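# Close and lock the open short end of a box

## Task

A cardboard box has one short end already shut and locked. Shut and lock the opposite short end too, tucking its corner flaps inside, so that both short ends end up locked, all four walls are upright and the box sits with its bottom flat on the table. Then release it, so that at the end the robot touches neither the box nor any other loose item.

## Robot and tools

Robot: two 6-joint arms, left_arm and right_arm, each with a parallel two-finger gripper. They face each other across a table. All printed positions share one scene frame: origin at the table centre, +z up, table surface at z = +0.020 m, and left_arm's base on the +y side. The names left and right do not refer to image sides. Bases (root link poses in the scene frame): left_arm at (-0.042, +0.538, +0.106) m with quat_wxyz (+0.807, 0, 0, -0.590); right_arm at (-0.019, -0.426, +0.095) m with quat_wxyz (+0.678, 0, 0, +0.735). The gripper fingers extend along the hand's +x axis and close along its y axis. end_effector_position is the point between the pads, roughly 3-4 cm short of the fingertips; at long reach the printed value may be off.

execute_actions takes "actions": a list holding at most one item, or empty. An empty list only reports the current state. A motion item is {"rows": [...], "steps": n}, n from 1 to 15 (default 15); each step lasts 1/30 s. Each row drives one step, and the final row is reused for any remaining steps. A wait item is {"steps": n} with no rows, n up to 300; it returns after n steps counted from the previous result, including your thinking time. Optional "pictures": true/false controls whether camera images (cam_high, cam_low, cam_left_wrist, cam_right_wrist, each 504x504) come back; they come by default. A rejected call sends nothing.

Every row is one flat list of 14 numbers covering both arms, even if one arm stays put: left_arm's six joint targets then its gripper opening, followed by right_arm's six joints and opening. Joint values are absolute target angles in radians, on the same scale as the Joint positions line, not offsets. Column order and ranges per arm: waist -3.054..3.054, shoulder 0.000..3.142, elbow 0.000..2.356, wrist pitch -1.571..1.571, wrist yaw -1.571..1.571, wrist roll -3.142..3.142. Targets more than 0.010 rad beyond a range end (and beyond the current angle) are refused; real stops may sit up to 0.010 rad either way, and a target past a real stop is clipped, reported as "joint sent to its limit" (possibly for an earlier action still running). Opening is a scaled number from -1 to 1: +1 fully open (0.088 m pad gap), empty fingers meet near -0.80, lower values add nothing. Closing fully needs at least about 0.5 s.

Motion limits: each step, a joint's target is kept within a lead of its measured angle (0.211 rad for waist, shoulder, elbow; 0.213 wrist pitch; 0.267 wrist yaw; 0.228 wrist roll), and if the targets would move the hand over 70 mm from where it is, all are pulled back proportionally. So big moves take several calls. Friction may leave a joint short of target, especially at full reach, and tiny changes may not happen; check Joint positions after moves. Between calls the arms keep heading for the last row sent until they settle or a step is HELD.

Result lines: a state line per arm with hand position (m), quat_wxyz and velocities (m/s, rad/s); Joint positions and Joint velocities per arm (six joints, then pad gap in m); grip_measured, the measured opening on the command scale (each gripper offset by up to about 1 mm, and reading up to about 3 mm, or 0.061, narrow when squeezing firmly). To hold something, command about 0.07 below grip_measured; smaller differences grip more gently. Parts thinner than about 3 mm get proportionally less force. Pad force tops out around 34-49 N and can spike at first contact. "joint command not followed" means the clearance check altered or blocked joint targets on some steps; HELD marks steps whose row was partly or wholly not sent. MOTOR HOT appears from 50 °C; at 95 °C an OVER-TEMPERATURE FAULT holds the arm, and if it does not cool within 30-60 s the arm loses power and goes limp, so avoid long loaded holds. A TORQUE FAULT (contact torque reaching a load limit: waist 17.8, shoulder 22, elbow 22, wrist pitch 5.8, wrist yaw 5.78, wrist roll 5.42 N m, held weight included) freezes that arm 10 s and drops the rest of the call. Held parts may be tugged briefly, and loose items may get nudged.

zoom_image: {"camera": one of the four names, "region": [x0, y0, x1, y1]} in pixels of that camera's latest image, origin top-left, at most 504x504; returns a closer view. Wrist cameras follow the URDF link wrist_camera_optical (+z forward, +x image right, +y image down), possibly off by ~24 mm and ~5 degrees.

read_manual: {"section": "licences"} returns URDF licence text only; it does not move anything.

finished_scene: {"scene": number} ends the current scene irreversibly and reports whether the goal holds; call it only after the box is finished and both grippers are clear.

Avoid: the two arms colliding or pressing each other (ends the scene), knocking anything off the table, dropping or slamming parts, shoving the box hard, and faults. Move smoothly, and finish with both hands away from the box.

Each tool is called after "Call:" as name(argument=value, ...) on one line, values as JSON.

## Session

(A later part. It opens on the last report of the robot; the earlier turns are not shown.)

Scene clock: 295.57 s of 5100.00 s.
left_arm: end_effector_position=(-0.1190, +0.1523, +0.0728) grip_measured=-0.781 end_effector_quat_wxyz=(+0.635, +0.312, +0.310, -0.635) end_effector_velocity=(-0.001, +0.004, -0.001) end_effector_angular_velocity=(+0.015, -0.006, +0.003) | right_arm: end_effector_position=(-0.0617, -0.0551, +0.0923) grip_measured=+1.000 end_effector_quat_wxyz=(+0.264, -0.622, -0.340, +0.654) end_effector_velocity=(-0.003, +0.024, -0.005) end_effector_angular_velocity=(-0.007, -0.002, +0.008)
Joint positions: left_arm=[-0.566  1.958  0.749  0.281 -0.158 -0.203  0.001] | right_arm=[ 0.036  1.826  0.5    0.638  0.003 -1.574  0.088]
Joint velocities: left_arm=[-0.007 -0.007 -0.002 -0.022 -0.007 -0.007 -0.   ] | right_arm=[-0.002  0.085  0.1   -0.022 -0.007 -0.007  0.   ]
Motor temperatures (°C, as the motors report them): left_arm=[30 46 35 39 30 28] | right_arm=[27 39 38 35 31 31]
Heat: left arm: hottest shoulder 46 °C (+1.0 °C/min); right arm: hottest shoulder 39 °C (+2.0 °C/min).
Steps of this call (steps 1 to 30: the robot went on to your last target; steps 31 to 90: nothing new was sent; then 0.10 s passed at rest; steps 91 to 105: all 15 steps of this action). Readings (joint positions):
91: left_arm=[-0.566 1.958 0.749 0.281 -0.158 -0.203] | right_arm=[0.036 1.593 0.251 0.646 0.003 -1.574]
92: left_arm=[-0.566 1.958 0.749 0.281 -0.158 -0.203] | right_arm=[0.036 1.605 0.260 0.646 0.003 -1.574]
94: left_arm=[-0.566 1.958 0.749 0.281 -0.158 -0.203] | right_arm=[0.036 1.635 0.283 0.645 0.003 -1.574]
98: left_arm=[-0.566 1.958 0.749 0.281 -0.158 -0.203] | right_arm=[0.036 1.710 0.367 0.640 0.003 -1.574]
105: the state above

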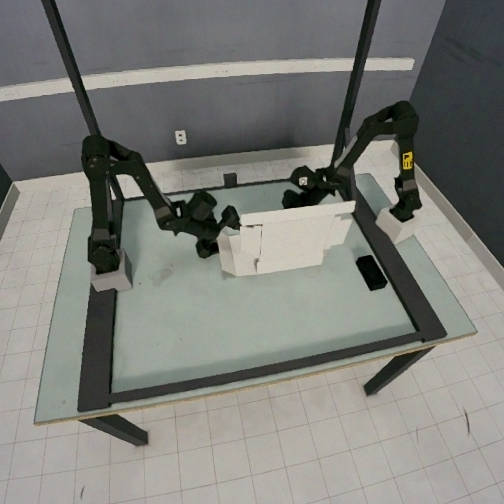

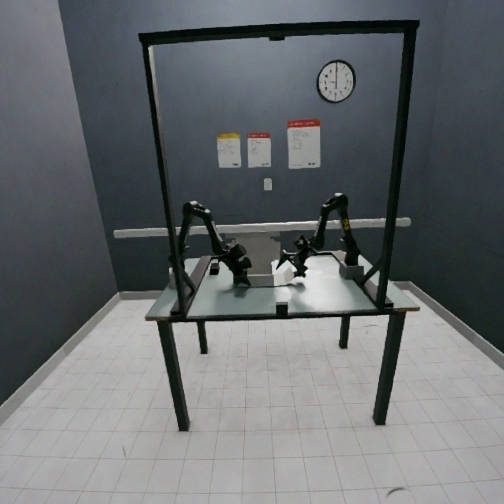

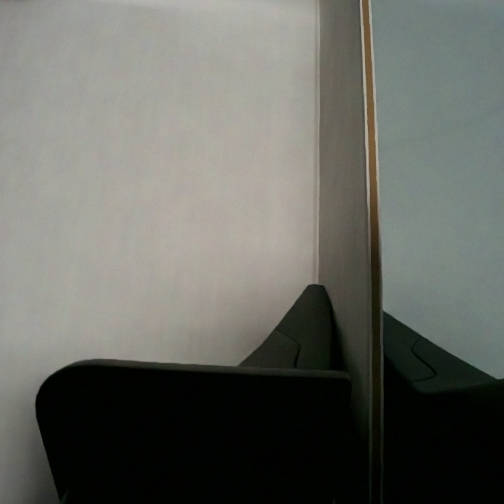

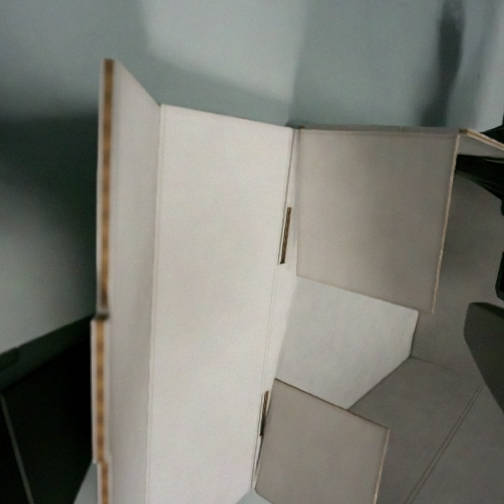

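Call:
execute_actions(actions=[{"rows": [[-0.564,1.95,0.753,0.284,-0.158,-0.202,-0.9,0.04,1.82,0.55,0.57,0.0,-1.57,1],[-0.564,1.95,0.753,0.284,-0.158,-0.202,-0.9,0.04,1.82,0.55,0.57,0.0,-1.57,1],[-0.564,1.95,0.753,0.284,-0.158,-0.202,-0.9,0.04,1.82,0.55,0.57,0.0,-1.57,1],[-0.564,1.95,0.753,0.284,-0.158,-0.202,-0.9,0.04,1.82,0.55,0.57,0.0,-1.57,1],[-0.564,1.95,0.753,0.284,-0.158,-0.202,-0.9,0.04,1.797,0.577,0.52,0.0,-1.57,1],[-0.564,1.95,0.753,0.284,-0.158,-0.202,-0.9,0.04,1.797,0.577,0.52,0.0,-1.57,1],[-0.564,1.95,0.753,0.284,-0.158,-0.202,-0.9,0.04,1.797,0.577,0.52,0.0,-1.57,1],[-0.564,1.95,0.753,0.284,-0.158,-0.202,-0.9,0.04,1.797,0.577,0.52,0.0,-1.57,1],[-0.564,1.95,0.753,0.284,-0.158,-0.202,-0.9,0.04,1.777,0.602,0.475,0.0,-1.57,1]], "steps": 15}])

Call:
zoom_image(camera="cam_low", region=[220, 220, 340, 310])

Scene clock: 299.80 s of 5100.00 s.
left_arm: end_effector_position=(-0.1191, +0.1522, +0.0729) grip_measured=-0.781 end_effector_quat_wxyz=(+0.635, +0.312, +0.310, -0.635) end_effector_velocity=(+0.001, +0.004, -0.002) end_effector_angular_velocity=(+0.020, -0.007, +0.008) | right_arm: end_effector_position=(-0.0626, -0.0483, +0.0977) grip_measured=+1.000 end_effector_quat_wxyz=(+0.244, -0.632, -0.321, +0.662) end_effector_velocity=(-0.002, +0.003, +0.003) end_effector_angular_velocity=(+0.007, +0.000, +0.013)
Joint positions: left_arm=[-0.566  1.958  0.749  0.282 -0.158 -0.203  0.001] | right_arm=[ 0.036  1.797  0.577  0.472  0.003 -1.574  0.088]
Joint velocities: left_arm=[-0.002 -0.002 -0.002 -0.022 -0.007 -0.007  0.   ] | right_arm=[ 0.002 -0.002  0.012 -0.007 -0.007 -0.007  0.   ]
Motor temperatures (°C, as the motors report them): left_arm=[30 46 35 39 30 28] | right_arm=[27 39 38 35 31 31]
Heat: left arm: hottest shoulder 46 °C (+1.0 °C/min); right arm: hottest shoulder 39 °C (+1.0 °C/min).
Steps of this call (steps 1 to 15: the robot went on to your last target; steps 16 to 90: nothing new was sent; then 0.73 s passed at rest; steps 91 to 105: all 15 steps of this action). Readings (joint positions):
91: left_arm=[-0.566 1.958 0.749 0.281 -0.158 -0.203] | right_arm=[0.036 1.835 0.510 0.627 0.003 -1.574]
92: left_arm=[-0.566 1.958 0.749 0.281 -0.158 -0.203] | right_arm=[0.036 1.834 0.519 0.605 0.003 -1.574]
94: left_arm=[-0.566 1.958 0.749 0.281 -0.158 -0.203] | right_arm=[0.036 1.834 0.531 0.588 0.003 -1.574]
98: left_arm=[-0.566 1.958 0.749 0.281 -0.158 -0.203] | right_arm=[0.036 1.816 0.555 0.533 0.003 -1.574]
105: the state above

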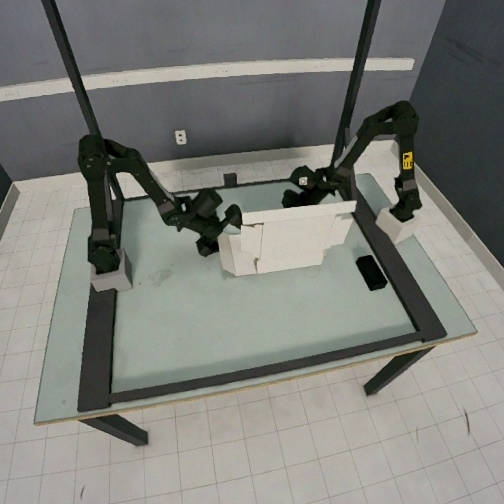

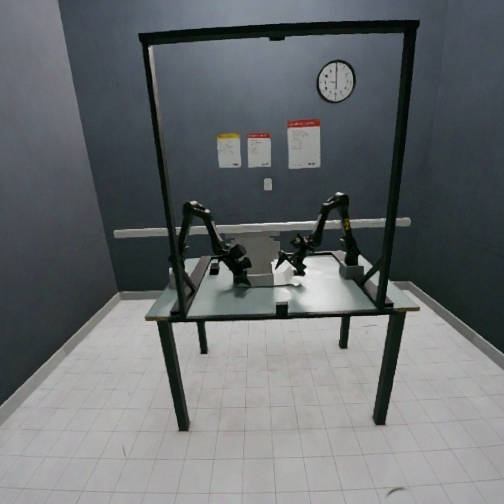

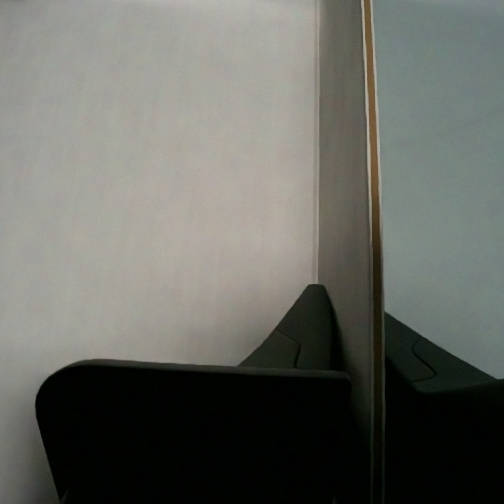

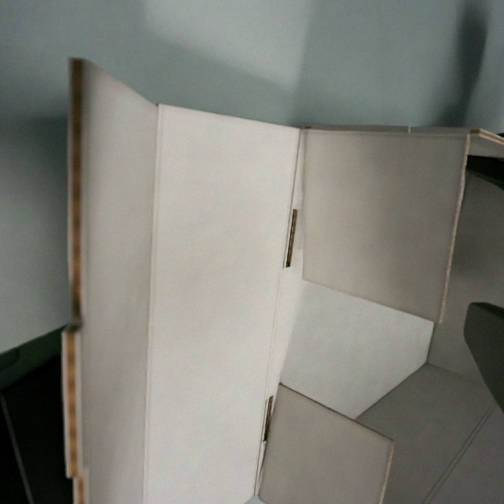

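Region (220, 220, 340, 310) of cam_low's 504x504 image, scaled by 4.200, with more detail than that image has; it fills the top 378 rows of this view, and the rest is white.

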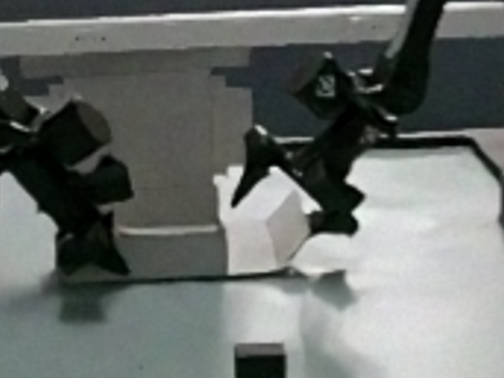

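Call:
execute_actions(actions=[{"rows": [[-0.564,1.95,0.753,0.284,-0.158,-0.202,-0.9,0.04,1.76,0.62,0.47,0.0,-1.57,1],[-0.564,1.95,0.753,0.284,-0.158,-0.202,-0.9,0.04,1.76,0.62,0.47,0.0,-1.57,1],[-0.564,1.95,0.753,0.284,-0.158,-0.202,-0.9,0.04,1.76,0.62,0.47,0.0,-1.57,1],[-0.564,1.95,0.753,0.284,-0.158,-0.202,-0.9,0.04,1.76,0.62,0.47,0.0,-1.57,1],[-0.564,1.95,0.753,0.284,-0.158,-0.202,-0.9,0.04,1.76,0.62,0.47,0.0,-1.57,1],[-0.564,1.95,0.753,0.284,-0.158,-0.202,-0.9,0.04,1.76,0.62,0.47,0.0,-1.57,1],[-0.564,1.95,0.753,0.284,-0.158,-0.202,-0.9,0.04,1.745,0.65,0.44,0.0,-1.57,1]], "steps": 15}])

Call:
zoom_image(camera="cam_low", region=[220, 220, 340, 310])

Scene clock: 303.90 s of 5100.00 s.
left_arm: end_effector_position=(-0.1205, +0.1541, +0.0718) grip_measured=-0.781 end_effector_quat_wxyz=(+0.632, +0.315, +0.311, -0.635) end_effector_velocity=(+0.001, +0.004, -0.002) end_effector_angular_velocity=(+0.010, -0.013, -0.004) | right_arm: end_effector_position=(-0.0635, -0.0404, +0.1111) grip_measured=+1.000 end_effector_quat_wxyz=(+0.249, -0.629, -0.326, +0.660) end_effector_velocity=(+0.003, +0.007, +0.011) end_effector_angular_velocity=(+0.023, -0.008, -0.008)
Joint positions: left_arm=[-0.571  1.958  0.747  0.276 -0.157 -0.203  0.001] | right_arm=[ 0.036  1.769  0.613  0.423  0.003 -1.574  0.088]
Joint velocities: left_arm=[-0.002 -0.002 -0.007 -0.007 -0.007  0.007 -0.   ] | right_arm=[-0.007 -0.022  0.022 -0.022  0.007 -0.007  0.   ]
Motor temperatures (°C, as the motors report them): left_arm=[30 46 35 39 30 28] | right_arm=[27 39 38 35 31 31]
Heat: left arm: hottest shoulder 46 °C (+1.0 °C/min); right arm: hottest shoulder 39 °C (+0.0 °C/min).
Steps of this call (steps 1 to 15: the robot went on to your last target; steps 16 to 90: nothing new was sent; then 0.60 s passed at rest; steps 91 to 105: all 15 steps of this action). Readings (joint positions):
91: left_arm=[-0.566 1.958 0.749 0.282 -0.158 -0.203] | right_arm=[0.036 1.795 0.582 0.465 0.003 -1.574]
92: left_arm=[-0.566 1.958 0.749 0.282 -0.158 -0.203] | right_arm=[0.036 1.793 0.584 0.460 0.003 -1.574]
94: left_arm=[-0.567 1.958 0.749 0.282 -0.158 -0.203] | right_arm=[0.036 1.787 0.586 0.456 0.003 -1.574]
98: left_arm=[-0.568 1.958 0.749 0.282 -0.158 -0.203] | right_arm=[0.036 1.783 0.596 0.436 0.003 -1.574]
105: the state above

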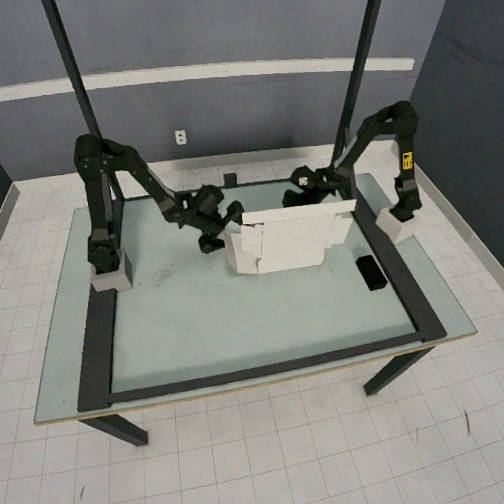

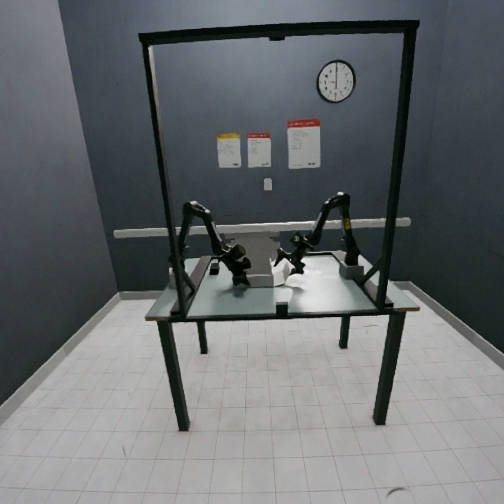

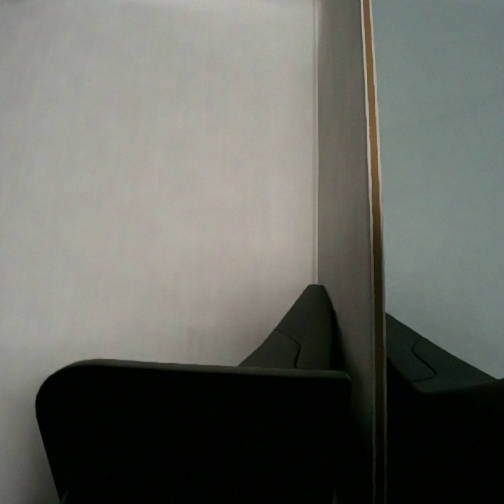

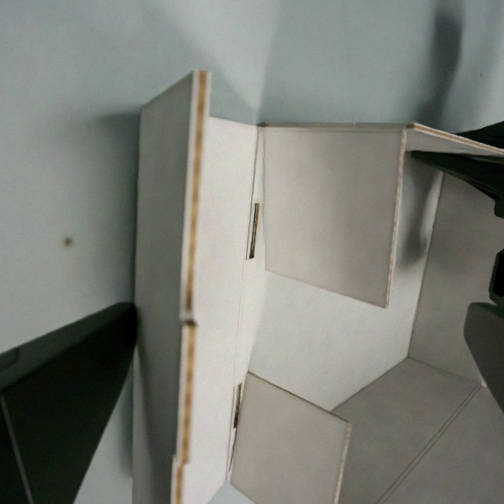

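Region (220, 220, 340, 310) of cam_low's 504x504 image, scaled by 4.200, with more detail than that image has; it fills the top 378 rows of this view, and the rest is white.

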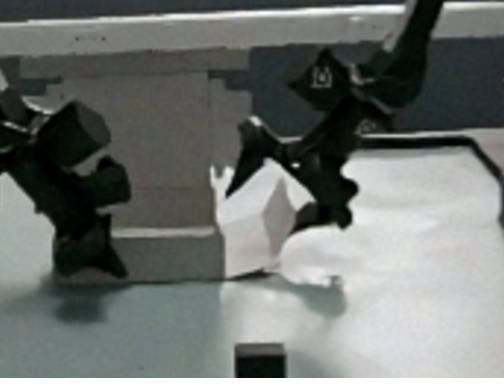

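Call:
execute_actions(actions=[{"rows": [[-0.564,1.95,0.753,0.284,-0.158,-0.202,-0.9,0.04,1.77,0.52,0.55,0.0,-1.57,1],[-0.564,1.95,0.753,0.284,-0.158,-0.202,-0.9,0.04,1.77,0.52,0.55,0.0,-1.57,1],[-0.564,1.95,0.753,0.284,-0.158,-0.202,-0.9,0.04,1.77,0.52,0.55,0.0,-1.57,1],[-0.564,1.95,0.753,0.284,-0.158,-0.202,-0.9,0.04,1.77,0.52,0.55,0.0,-1.57,1],[-0.564,1.95,0.753,0.284,-0.158,-0.202,-0.9,0.04,1.83,0.49,0.64,0.0,-1.57,1],[-0.564,1.95,0.753,0.284,-0.158,-0.202,-0.9,0.04,1.83,0.49,0.64,0.0,-1.57,1],[-0.564,1.95,0.753,0.284,-0.158,-0.202,-0.9,0.04,1.83,0.49,0.64,0.0,-1.57,1],[-0.564,1.95,0.753,0.284,-0.158,-0.202,-0.9,0.04,1.83,0.49,0.64,0.0,-1.57,1],[-0.564,1.95,0.753,0.284,-0.158,-0.202,-0.9,0.04,1.83,0.49,0.64,0.0,-1.57,1],[-0.564,1.95,0.753,0.284,-0.158,-0.202,-0.9,0.04,1.87,0.555,0.618,0.0,-1.57,1],[-0.564,1.95,0.753,0.284,-0.158,-0.202,-0.9,0.04,1.87,0.555,0.618,0.0,-1.57,1],[-0.564,1.95,0.753,0.284,-0.158,-0.202,-0.9,0.04,1.87,0.555,0.618,0.0,-1.57,1],[-0.564,1.95,0.753,0.284,-0.158,-0.202,-0.9,0.04,1.9,0.603,0.6,0.0,-1.57,1]], "steps": 15}], pictures=false)

Call:
execute_actions(actions=[{"steps": 10}])

Call:
zoom_image(camera="cam_low", region=[220, 220, 340, 310])

Scene clock: 316.37 s of 5100.00 s.
left_arm: end_effector_position=(-0.1193, +0.1524, +0.0729) grip_measured=-0.781 end_effector_quat_wxyz=(+0.634, +0.312, +0.310, -0.636) end_effector_velocity=(+0.001, +0.002, -0.001) end_effector_angular_velocity=(+0.006, -0.012, -0.004) | right_arm: end_effector_position=(-0.0635, -0.0402, +0.0888) grip_measured=+1.000 end_effector_quat_wxyz=(+0.260, -0.624, -0.336, +0.656) end_effector_velocity=(-0.014, +0.117, +0.026) end_effector_angular_velocity=(+0.138, +0.015, +0.008)
Joint positions: left_arm=[-0.566  1.957  0.748  0.283 -0.157 -0.203  0.001] | right_arm=[ 0.036  1.876  0.568  0.609  0.003 -1.574  0.088]
Joint velocities: left_arm=[-0.002 -0.002 -0.002 -0.007 -0.007  0.007 -0.   ] | right_arm=[-0.002  0.237  0.413 -0.037 -0.007 -0.007  0.   ]
Motor temperatures (°C, as the motors report them): left_arm=[30 46 35 40 30 28] | right_arm=[27 40 40 38 31 31]
Heat: left arm: hottest shoulder 46 °C (+1.0 °C/min); right arm: hottest shoulder 40 °C (+1.0 °C/min).
Steps of this call (steps 1 to 15: the robot went on to your last target; steps 16 to 90: nothing new was sent; then 8.97 s passed at rest; steps 91 to 105: all 15 steps of this action). Readings (joint positions):
91: left_arm=[-0.571 1.958 0.747 0.275 -0.157 -0.203] | right_arm=[0.036 1.769 0.604 0.436 0.003 -1.574]
92: left_arm=[-0.571 1.958 0.747 0.275 -0.156 -0.203] | right_arm=[0.036 1.769 0.581 0.479 0.003 -1.574]
94: left_arm=[-0.568 1.958 0.747 0.283 -0.157 -0.203] | right_arm=[0.036 1.769 0.551 0.518 0.003 -1.574]
98: left_arm=[-0.567 1.957 0.748 0.283 -0.157 -0.203] | right_arm=[0.036 1.804 0.514 0.608 0.003 -1.574]
105: the state above

Scene clock: 316.70 s of 5100.00 s.
left_arm: end_effector_position=(-0.1193, +0.1524, +0.0729) grip_measured=-0.781 end_effector_quat_wxyz=(+0.634, +0.312, +0.310, -0.636) end_effector_velocity=(+0.000, +0.002, -0.001) end_effector_angular_velocity=(+0.009, +0.008, +0.004) | right_arm: end_effector_position=(-0.0643, -0.0333, +0.0902) grip_measured=+1.000 end_effector_quat_wxyz=(+0.262, -0.623, -0.338, +0.655) end_effector_velocity=(+0.000, -0.002, -0.001) end_effector_angular_velocity=(-0.007, -0.002, +0.008)
Joint positions: left_arm=[-0.566  1.957  0.748  0.283 -0.157 -0.203  0.001] | right_arm=[ 0.036  1.889  0.594  0.602  0.003 -1.574  0.088]
Joint velocities: left_arm=[ 0.002 -0.002 -0.002 -0.007  0.007 -0.007 -0.   ] | right_arm=[-0.002 -0.002 -0.002 -0.007 -0.007 -0.007  0.   ]
Motor temperatures (°C, as the motors report them): left_arm=[30 46 35 40 30 28] | right_arm=[27 40 40 38 31 31]
Heat: left arm: hottest shoulder 46 °C (+1.0 °C/min); right arm: hottest shoulder 40 °C (+1.0 °C/min).
Steps of this call (steps 1 to 10: the robot went on to your last target). Readings (joint positions):
1: left_arm=[-0.566 1.957 0.748 0.283 -0.157 -0.203] | right_arm=[0.036 1.882 0.579 0.608 0.003 -1.574]
2: left_arm=[-0.566 1.957 0.748 0.283 -0.157 -0.203] | right_arm=[0.036 1.884 0.586 0.607 0.003 -1.574]
4: left_arm=[-0.566 1.957 0.748 0.283 -0.157 -0.203] | right_arm=[0.036 1.885 0.593 0.605 0.003 -1.574]
8: left_arm=[-0.566 1.957 0.748 0.283 -0.157 -0.203] | right_arm=[0.036 1.889 0.594 0.602 0.003 -1.574]
10: the state above

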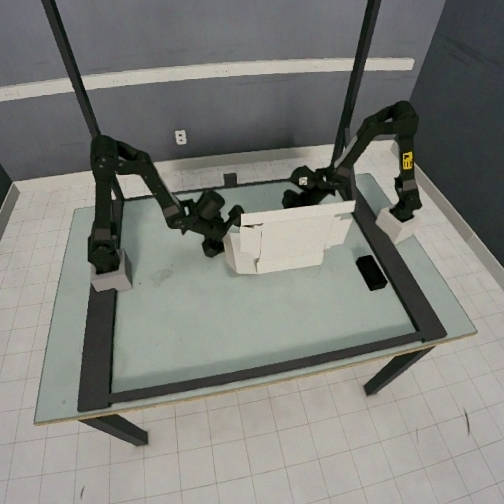

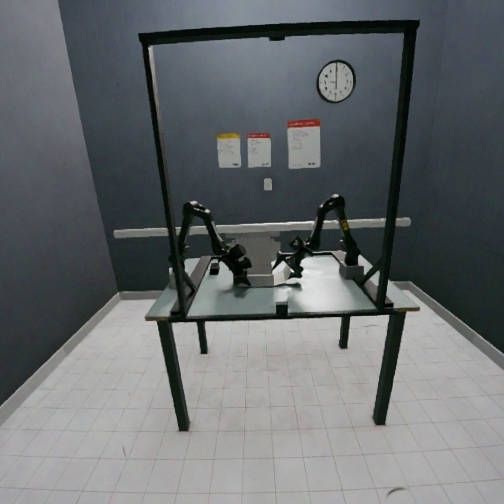

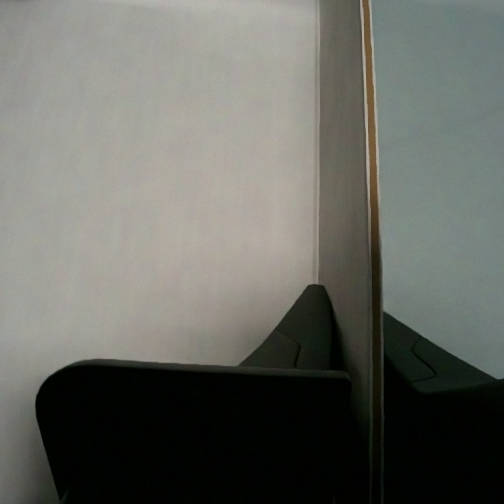

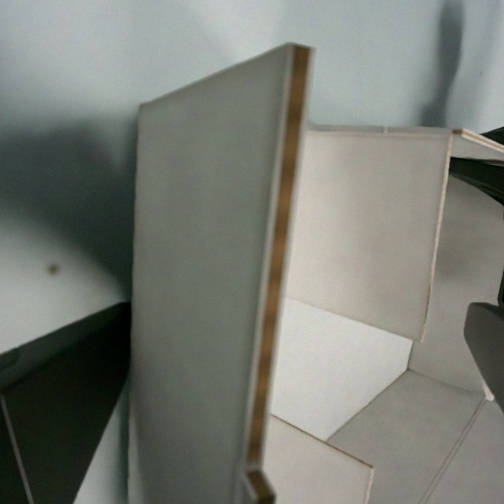

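Region (220, 220, 340, 310) of cam_low's 504x504 image, scaled by 4.200, with more detail than that image has; it fills the top 378 rows of this view, and the rest is white.

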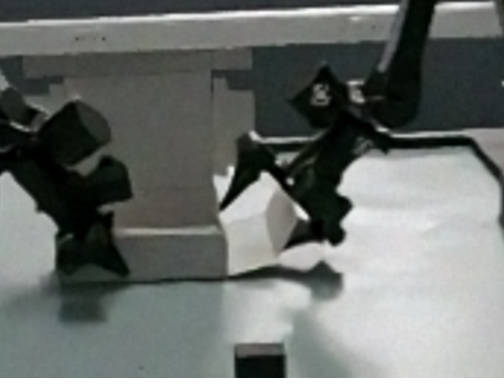

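Tip seems under. Lift along the arc.

Call:
execute_actions(actions=[{"rows": [[-0.564,1.95,0.753,0.284,-0.158,-0.202,-0.9,0.04,1.88,0.625,0.56,0.0,-1.57,1],[-0.564,1.95,0.753,0.284,-0.158,-0.202,-0.9,0.04,1.88,0.625,0.56,0.0,-1.57,1],[-0.564,1.95,0.753,0.284,-0.158,-0.202,-0.9,0.04,1.88,0.625,0.56,0.0,-1.57,1],[-0.564,1.95,0.753,0.284,-0.158,-0.202,-0.9,0.04,1.855,0.645,0.522,0.0,-1.57,1],[-0.564,1.95,0.753,0.284,-0.158,-0.202,-0.9,0.04,1.855,0.645,0.522,0.0,-1.57,1],[-0.564,1.95,0.753,0.284,-0.158,-0.202,-0.9,0.04,1.855,0.645,0.522,0.0,-1.57,1],[-0.564,1.95,0.753,0.284,-0.158,-0.202,-0.9,0.04,1.855,0.645,0.522,0.0,-1.57,1],[-0.564,1.95,0.753,0.284,-0.158,-0.202,-0.9,0.04,1.845,0.665,0.49,0.0,-1.57,1],[-0.564,1.95,0.753,0.284,-0.158,-0.202,-0.9,0.04,1.845,0.665,0.49,0.0,-1.57,1],[-0.564,1.95,0.753,0.284,-0.158,-0.202,-0.9,0.04,1.845,0.665,0.49,0.0,-1.57,1],[-0.564,1.95,0.753,0.284,-0.158,-0.202,-0.9,0.04,1.835,0.685,0.463,0.0,-1.57,1]], "steps": 15}])

Call:
zoom_image(camera="cam_low", region=[220, 220, 340, 310])

Scene clock: 320.23 s of 5100.00 s.
left_arm: end_effector_position=(-0.1196, +0.1525, +0.0729) grip_measured=-0.781 end_effector_quat_wxyz=(+0.634, +0.312, +0.310, -0.636) end_effector_velocity=(+0.003, +0.004, -0.002) end_effector_angular_velocity=(+0.017, -0.027, +0.005) | right_arm: end_effector_position=(-0.0650, -0.0277, +0.0979) grip_measured=+1.000 end_effector_quat_wxyz=(+0.247, -0.630, -0.324, +0.661) end_effector_velocity=(-0.000, +0.001, +0.001) end_effector_angular_velocity=(-0.036, -0.005, +0.008)
Joint positions: left_arm=[-0.567  1.957  0.748  0.283 -0.157 -0.203  0.001] | right_arm=[ 0.036  1.858  0.658  0.461  0.003 -1.574  0.088]
Joint velocities: left_arm=[-0.002 -0.002 -0.002 -0.022 -0.022  0.007 -0.   ] | right_arm=[-0.002 -0.012  0.032 -0.081 -0.007 -0.007  0.   ]
Motor temperatures (°C, as the motors report them): left_arm=[30 46 35 40 30 28] | right_arm=[27 40 40 38 31 31]
Heat: left arm: hottest shoulder 46 °C (+1.0 °C/min); right arm: hottest shoulder 40 °C (+1.0 °C/min).
Steps of this call (steps 1 to 30: the robot went on to your last target; steps 31 to 90: nothing new was sent; then 0.03 s passed at rest; steps 91 to 105: all 15 steps of this action). Readings (joint positions):
91: left_arm=[-0.566 1.957 0.748 0.283 -0.157 -0.203] | right_arm=[0.036 1.889 0.596 0.597 0.003 -1.574]
92: left_arm=[-0.566 1.957 0.748 0.283 -0.157 -0.203] | right_arm=[0.036 1.889 0.602 0.583 0.003 -1.574]
94: left_arm=[-0.566 1.957 0.748 0.283 -0.157 -0.203] | right_arm=[0.036 1.888 0.611 0.567 0.003 -1.574]
98: left_arm=[-0.567 1.957 0.748 0.283 -0.157 -0.203] | right_arm=[0.036 1.871 0.630 0.523 0.003 -1.574]
105: the state above

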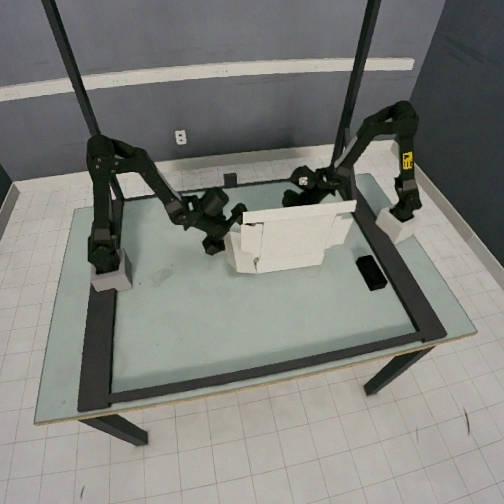

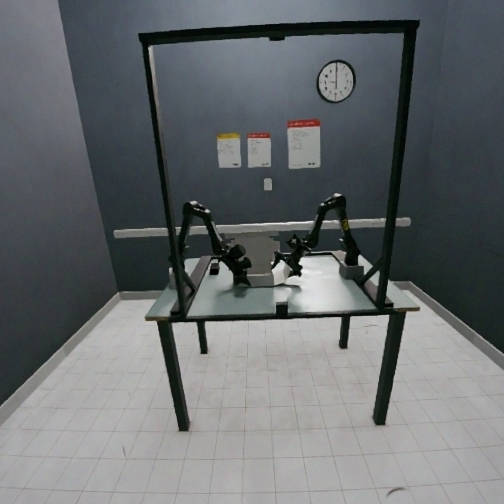

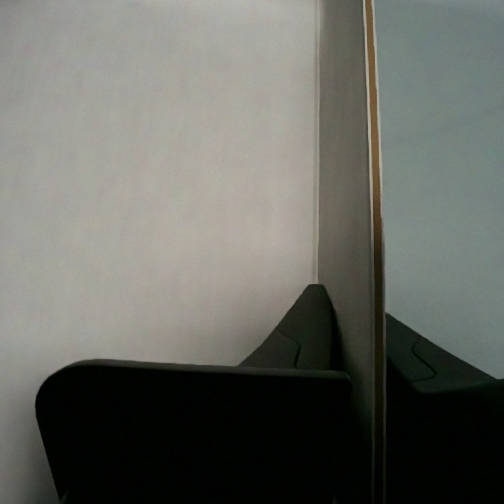

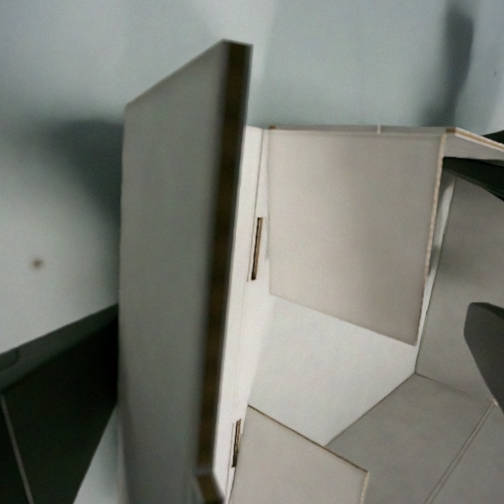

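Region (220, 220, 340, 310) of cam_low's 504x504 image, scaled by 4.200, with more detail than that image has; it fills the top 378 rows of this view, and the rest is white.

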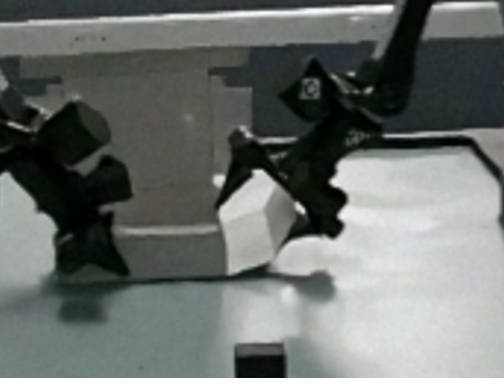

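Call:
zoom_image(camera="cam_high", region=[190, 180, 310, 290])

Region (190, 180, 310, 290) of cam_high's 504x504 image, scaled by 4.200, with more detail than that image has; it fills the top 462 rows of this view, and the rest is white.

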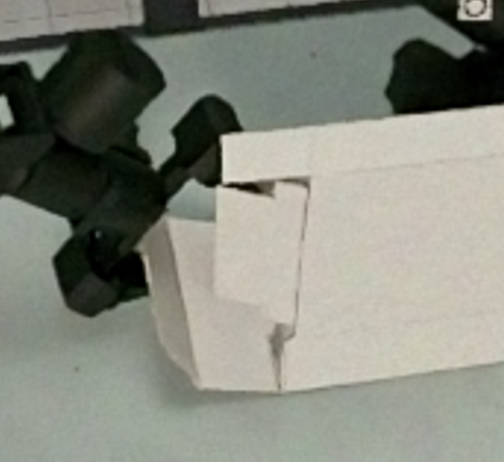

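Call:
execute_actions(actions=[{"rows": [[-0.564,1.95,0.753,0.284,-0.158,-0.202,-0.9,0.04,1.825,0.70,0.47,0.0,-1.57,1],[-0.564,1.95,0.753,0.284,-0.158,-0.202,-0.9,0.04,1.825,0.70,0.47,0.0,-1.57,1],[-0.564,1.95,0.753,0.284,-0.158,-0.202,-0.9,0.04,1.825,0.70,0.47,0.0,-1.57,1],[-0.564,1.95,0.753,0.284,-0.158,-0.202,-0.9,0.04,1.825,0.70,0.47,0.0,-1.57,1],[-0.564,1.95,0.753,0.284,-0.158,-0.202,-0.9,0.04,1.825,0.70,0.47,0.0,-1.57,1],[-0.564,1.95,0.753,0.284,-0.158,-0.202,-0.9,0.04,1.82,0.72,0.455,0.0,-1.57,1],[-0.564,1.95,0.753,0.284,-0.158,-0.202,-0.9,0.04,1.82,0.72,0.455,0.0,-1.57,1],[-0.564,1.95,0.753,0.284,-0.158,-0.202,-0.9,0.04,1.82,0.72,0.455,0.0,-1.57,1],[-0.564,1.95,0.753,0.284,-0.158,-0.202,-0.9,0.04,1.82,0.72,0.455,0.0,-1.57,1],[-0.564,1.95,0.753,0.284,-0.158,-0.202,-0.9,0.04,1.82,0.72,0.455,0.0,-1.57,1],[-0.564,1.95,0.753,0.284,-0.158,-0.202,-0.9,0.04,1.82,0.74,0.435,0.0,-1.57,1]], "steps": 15}])

Call:
zoom_image(camera="cam_low", region=[220, 220, 340, 310])

Scene clock: 328.00 s of 5100.00 s.
left_arm: end_effector_position=(-0.1210, +0.1538, +0.0721) grip_measured=-0.781 end_effector_quat_wxyz=(+0.632, +0.314, +0.311, -0.636) end_effector_velocity=(+0.000, +0.000, +0.001) end_effector_angular_velocity=(+0.001, -0.011, -0.004) | right_arm: end_effector_position=(-0.0665, -0.0151, +0.1129) grip_measured=+1.000 end_effector_quat_wxyz=(+0.256, -0.626, -0.332, +0.658) end_effector_velocity=(-0.005, +0.023, +0.032) end_effector_angular_velocity=(+0.078, +0.029, +0.009)
Joint positions: left_arm=[-0.571  1.957  0.748  0.277 -0.156 -0.203  0.001] | right_arm=[ 0.036  1.842  0.705  0.426  0.003 -1.574  0.088]
Joint velocities: left_arm=[-0.002 -0.002  0.002 -0.007 -0.007  0.007  0.   ] | right_arm=[-0.002 -0.032  0.071 -0.022 -0.022  0.007  0.   ]
Motor temperatures (°C, as the motors report them): left_arm=[30 46 35 39 30 28] | right_arm=[27 41 40 38 31 31]
Heat: left arm: hottest shoulder 46 °C (+1.0 °C/min); right arm: hottest shoulder 41 °C (+2.0 °C/min).
Steps of this call (steps 1 to 15: the robot went on to your last target; steps 16 to 90: nothing new was sent; then 4.27 s passed at rest; steps 91 to 105: all 15 steps of this action). Readings (joint positions):
91: left_arm=[-0.567 1.957 0.748 0.283 -0.157 -0.203] | right_arm=[0.036 1.856 0.662 0.453 0.003 -1.574]
92: left_arm=[-0.567 1.957 0.748 0.283 -0.157 -0.203] | right_arm=[0.036 1.855 0.664 0.452 0.003 -1.574]
94: left_arm=[-0.568 1.957 0.748 0.283 -0.157 -0.203] | right_arm=[0.036 1.853 0.665 0.452 0.003 -1.574]
98: left_arm=[-0.570 1.957 0.748 0.280 -0.157 -0.203] | right_arm=[0.036 1.850 0.675 0.442 0.003 -1.574]
105: the state above

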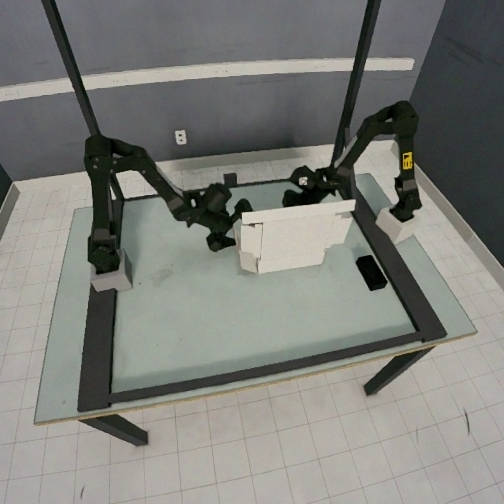

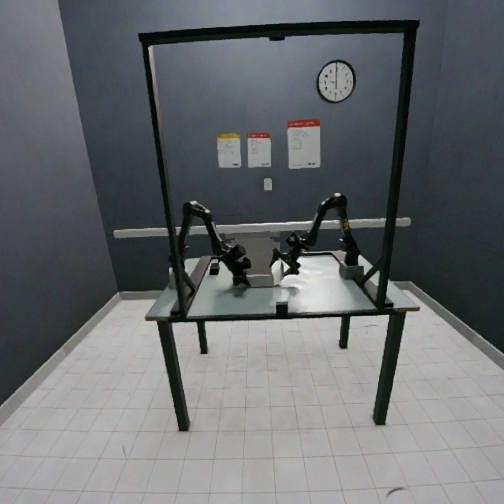

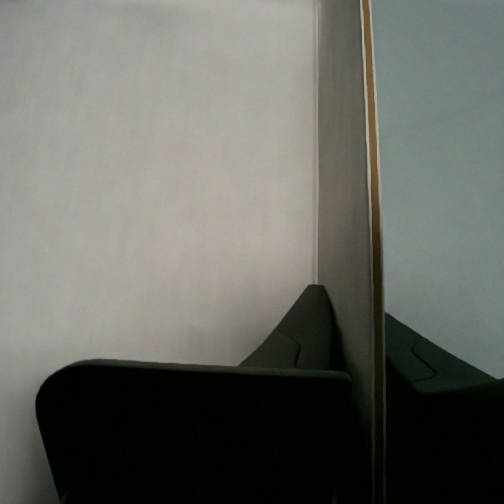

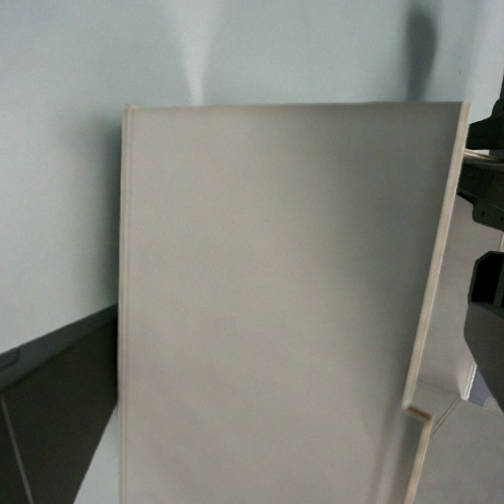

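Region (220, 220, 340, 310) of cam_low's 504x504 image, scaled by 4.200, with more detail than that image has; it fills the top 378 rows of this view, and the rest is white.

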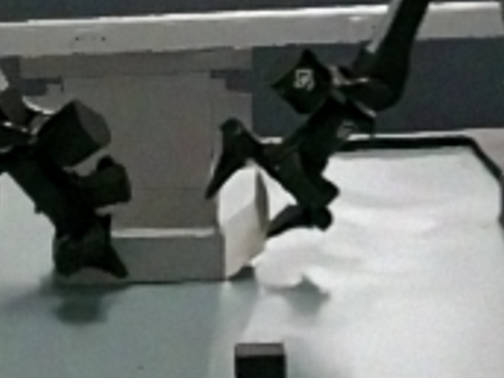

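It yields. Continue.

Call:
execute_actions(actions=[{"rows": [[-0.564,1.95,0.753,0.284,-0.158,-0.202,-0.9,0.04,1.835,0.765,0.41,0.0,-1.57,1],[-0.564,1.95,0.753,0.284,-0.158,-0.202,-0.9,0.04,1.835,0.765,0.41,0.0,-1.57,1],[-0.564,1.95,0.753,0.284,-0.158,-0.202,-0.9,0.04,1.835,0.765,0.41,0.0,-1.57,1],[-0.564,1.95,0.753,0.284,-0.158,-0.202,-0.9,0.04,1.835,0.765,0.41,0.0,-1.57,1],[-0.564,1.95,0.753,0.284,-0.158,-0.202,-0.9,0.04,1.85,0.795,0.385,0.0,-1.57,1],[-0.564,1.95,0.753,0.284,-0.158,-0.202,-0.9,0.04,1.85,0.795,0.385,0.0,-1.57,1],[-0.564,1.95,0.753,0.284,-0.158,-0.202,-0.9,0.04,1.85,0.795,0.385,0.0,-1.57,1],[-0.564,1.95,0.753,0.284,-0.158,-0.202,-0.9,0.04,1.85,0.795,0.385,0.0,-1.57,1],[-0.564,1.95,0.753,0.284,-0.158,-0.202,-0.9,0.04,1.87,0.825,0.37,0.0,-1.57,1],[-0.564,1.95,0.753,0.284,-0.158,-0.202,-0.9,0.04,1.87,0.825,0.37,0.0,-1.57,1],[-0.564,1.95,0.753,0.284,-0.158,-0.202,-0.9,0.04,1.87,0.825,0.37,0.0,-1.57,1],[-0.564,1.95,0.753,0.284,-0.158,-0.202,-0.9,0.04,1.89,0.85,0.355,0.0,-1.57,1]], "steps": 15}], pictures=false)

Call:
execute_actions(actions=[{"steps": 10}])

Call:
zoom_image(camera="cam_low", region=[220, 220, 340, 310])

Scene clock: 332.27 s of 5100.00 s.
left_arm: end_effector_position=(-0.1217, +0.1560, +0.0707) grip_measured=-0.781 end_effector_quat_wxyz=(+0.630, +0.318, +0.313, -0.636) end_effector_velocity=(+0.001, +0.002, -0.000) end_effector_angular_velocity=(+0.003, -0.006, +0.023) | right_arm: end_effector_position=(-0.0682, -0.0002, +0.1121) grip_measured=+1.000 end_effector_quat_wxyz=(+0.243, -0.632, -0.321, +0.662) end_effector_velocity=(-0.004, +0.017, -0.018) end_effector_angular_velocity=(-0.071, +0.001, +0.019)
Joint positions: left_arm=[-0.574  1.957  0.744  0.273 -0.155 -0.203  0.001] | right_arm=[ 0.036  1.884  0.798  0.337  0.003 -1.574  0.088]
Joint velocities: left_arm=[-0.007 -0.002 -0.002 -0.007 -0.022 -0.022 -0.   ] | right_arm=[-0.002  0.105  0.115 -0.081 -0.022 -0.007  0.   ]
Motor temperatures (°C, as the motors report them): left_arm=[30 46 35 40 30 28] | right_arm=[27 41 41 39 31 31]
Heat: left arm: hottest shoulder 46 °C (+0.0 °C/min); right arm: hottest shoulder 41 °C (+2.0 °C/min).
Steps of this call (steps 1 to 15: the robot went on to your last target; steps 16 to 90: nothing new was sent; then 0.77 s passed at rest; steps 91 to 105: all 15 steps of this action). Readings (joint positions):
91: left_arm=[-0.571 1.957 0.748 0.277 -0.155 -0.203] | right_arm=[0.036 1.840 0.712 0.418 0.003 -1.574]
92: left_arm=[-0.571 1.957 0.748 0.277 -0.155 -0.203] | right_arm=[0.036 1.840 0.718 0.408 0.003 -1.574]
94: left_arm=[-0.572 1.957 0.748 0.276 -0.155 -0.203] | right_arm=[0.036 1.840 0.726 0.400 0.003 -1.574]
98: left_arm=[-0.573 1.957 0.746 0.274 -0.155 -0.203] | right_arm=[0.036 1.846 0.748 0.372 0.003 -1.574]
105: the state above

Scene clock: 332.60 s of 5100.00 s.
left_arm: end_effector_position=(-0.1217, +0.1560, +0.0707) grip_measured=-0.781 end_effector_quat_wxyz=(+0.630, +0.318, +0.313, -0.636) end_effector_velocity=(+0.001, +0.004, -0.001) end_effector_angular_velocity=(+0.018, +0.023, +0.027) | right_arm: end_effector_position=(-0.0684, +0.0010, +0.1113) grip_measured=+1.000 end_effector_quat_wxyz=(+0.242, -0.633, -0.319, +0.663) end_effector_velocity=(+0.000, -0.004, -0.005) end_effector_angular_velocity=(-0.028, +0.007, -0.002)
Joint positions: left_arm=[-0.574  1.957  0.744  0.273 -0.155 -0.203  0.001] | right_arm=[ 0.036  1.889  0.805  0.331  0.003 -1.574  0.088]
Joint velocities: left_arm=[ 0.002 -0.007 -0.002 -0.022  0.007 -0.037 -0.   ] | right_arm=[-0.002  0.002 -0.002 -0.022 -0.007  0.007  0.   ]
Motor temperatures (°C, as the motors report them): left_arm=[30 46 35 40 30 28] | right_arm=[27 41 41 39 31 31]
Heat: left arm: hottest shoulder 46 °C (+0.0 °C/min); right arm: hottest shoulder 41 °C (+2.0 °C/min).
Steps of this call (steps 1 to 10: the robot went on to your last target). Readings (joint positions):
1: left_arm=[-0.574 1.957 0.744 0.273 -0.155 -0.203] | right_arm=[0.036 1.886 0.801 0.335 0.003 -1.574]
2: left_arm=[-0.574 1.957 0.744 0.273 -0.155 -0.203] | right_arm=[0.036 1.888 0.802 0.334 0.003 -1.574]
4: left_arm=[-0.574 1.957 0.744 0.273 -0.155 -0.203] | right_arm=[0.036 1.889 0.804 0.332 0.003 -1.574]
8: left_arm=[-0.574 1.957 0.744 0.273 -0.155 -0.203] | right_arm=[0.036 1.889 0.805 0.331 0.003 -1.574]
10: the state above

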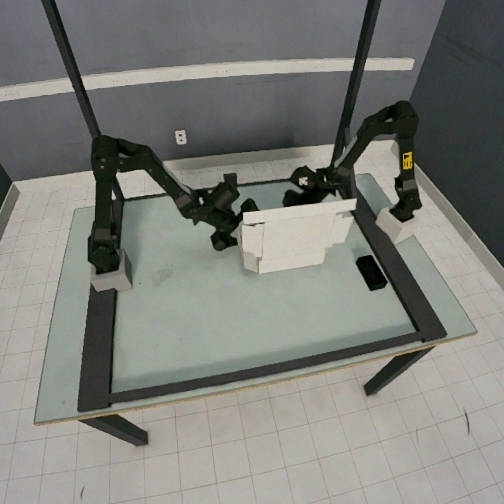

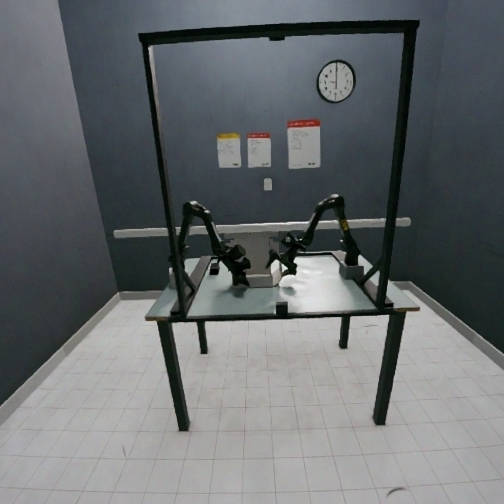

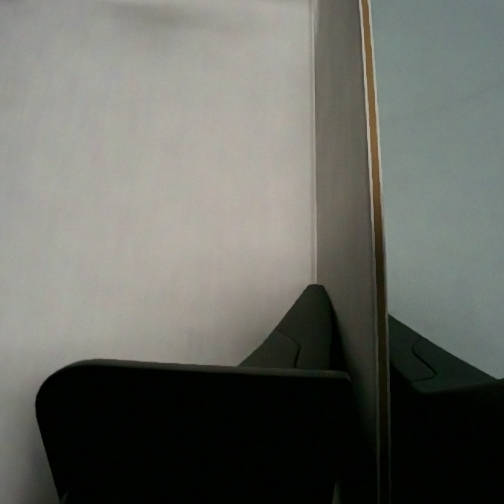

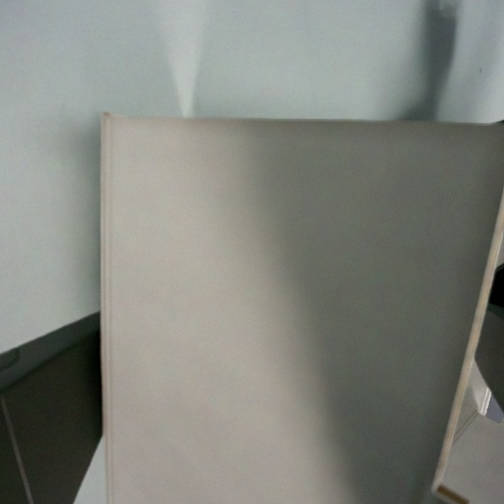

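Region (220, 220, 340, 310) of cam_low's 504x504 image, scaled by 4.200, with more detail than that image has; it fills the top 378 rows of this view, and the rest is white.

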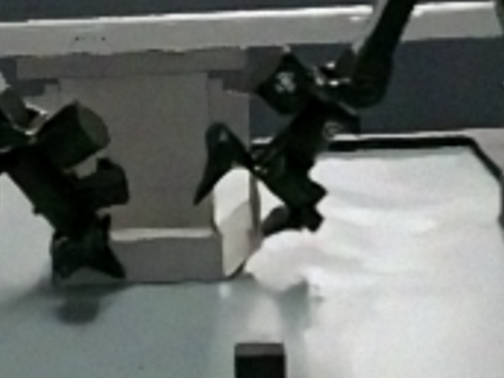

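Call:
execute_actions(actions=[{"rows": [[-0.564,1.95,0.753,0.284,-0.158,-0.202,-0.9,0.04,1.83,0.74,0.37,0.0,-1.57,1],[-0.564,1.95,0.753,0.284,-0.158,-0.202,-0.9,0.04,1.83,0.74,0.37,0.0,-1.57,1],[-0.564,1.95,0.753,0.284,-0.158,-0.202,-0.9,0.04,1.83,0.74,0.37,0.0,-1.57,1],[-0.564,1.95,0.753,0.284,-0.158,-0.202,-0.9,0.04,1.775,0.695,0.39,0.0,-1.57,1]], "steps": 12}])

Call:
zoom_image(camera="cam_low", region=[220, 220, 340, 310])

Scene clock: 342.43 s of 5100.00 s.
left_arm: end_effector_position=(-0.1194, +0.1500, +0.0752) grip_measured=-0.781 end_effector_quat_wxyz=(+0.637, +0.308, +0.308, -0.637) end_effector_velocity=(-0.001, +0.005, -0.003) end_effector_angular_velocity=(+0.023, -0.014, -0.024) | right_arm: end_effector_position=(-0.0664, -0.0182, +0.1234) grip_measured=+1.000 end_effector_quat_wxyz=(+0.256, -0.626, -0.333, +0.658) end_effector_velocity=(-0.001, -0.009, -0.003) end_effector_angular_velocity=(-0.018, +0.007, +0.019)
Joint positions: left_arm=[-0.566  1.955  0.751  0.288 -0.159 -0.203  0.001] | right_arm=[ 0.037  1.796  0.703  0.382  0.003 -1.574  0.088]
Joint velocities: left_arm=[-0.002 -0.002 -0.002 -0.022  0.007  0.022  0.   ] | right_arm=[-0.002 -0.017 -0.027 -0.007 -0.022 -0.007  0.   ]
Motor temperatures (°C, as the motors report them): left_arm=[30 46 36 41 30 28] | right_arm=[27 41 42 42 31 31]
Heat: left arm: hottest shoulder 46 °C (+0.0 °C/min); right arm: hottest elbow 42 °C (+2.0 °C/min).
Steps of this call (steps 1 to 15: the robot went on to your last target; steps 16 to 90: nothing new was sent; then 6.43 s passed at rest; steps 91 to 102: all 12 steps of this action). Readings (joint positions):
91: left_arm=[-0.574 1.957 0.744 0.273 -0.155 -0.203] | right_arm=[0.036 1.888 0.799 0.334 0.003 -1.574]
92: left_arm=[-0.573 1.957 0.744 0.276 -0.157 -0.203] | right_arm=[0.036 1.881 0.784 0.350 0.003 -1.574]
94: left_arm=[-0.569 1.957 0.746 0.283 -0.158 -0.203] | right_arm=[0.037 1.858 0.757 0.362 0.003 -1.574]
98: left_arm=[-0.566 1.956 0.748 0.287 -0.158 -0.203] | right_arm=[0.037 1.801 0.711 0.378 0.003 -1.574]
102: the state above

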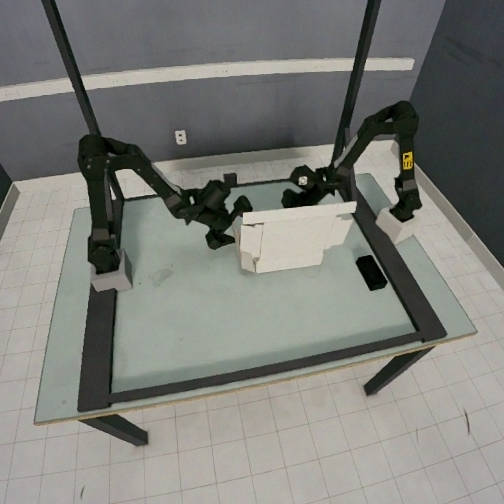

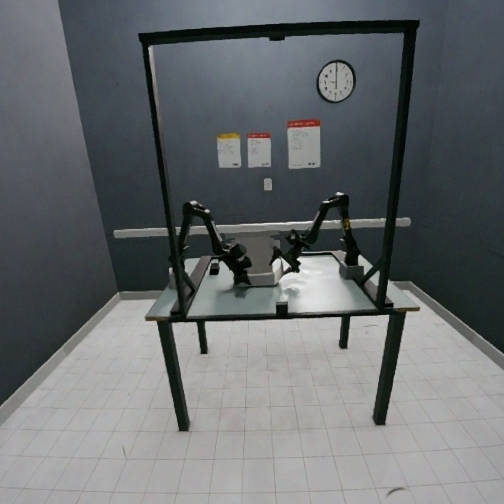

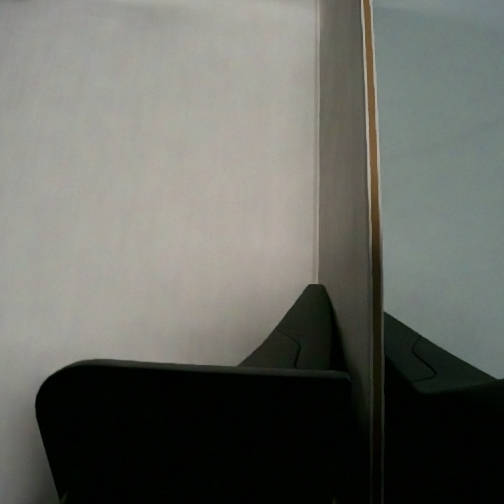

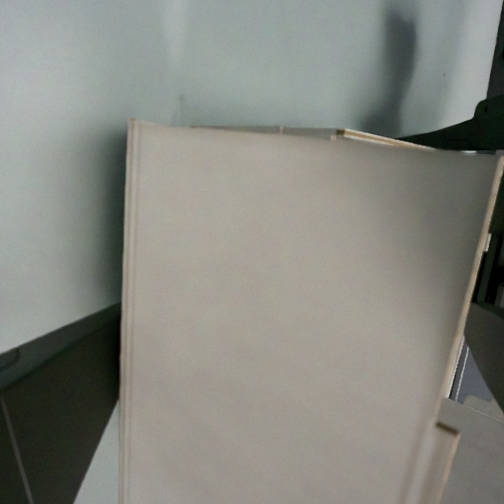

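Region (220, 220, 340, 310) of cam_low's 504x504 image, scaled by 4.200, with more detail than that image has; it fills the top 378 rows of this view, and the rest is white.

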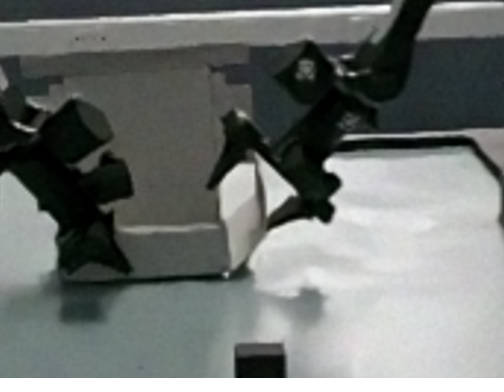

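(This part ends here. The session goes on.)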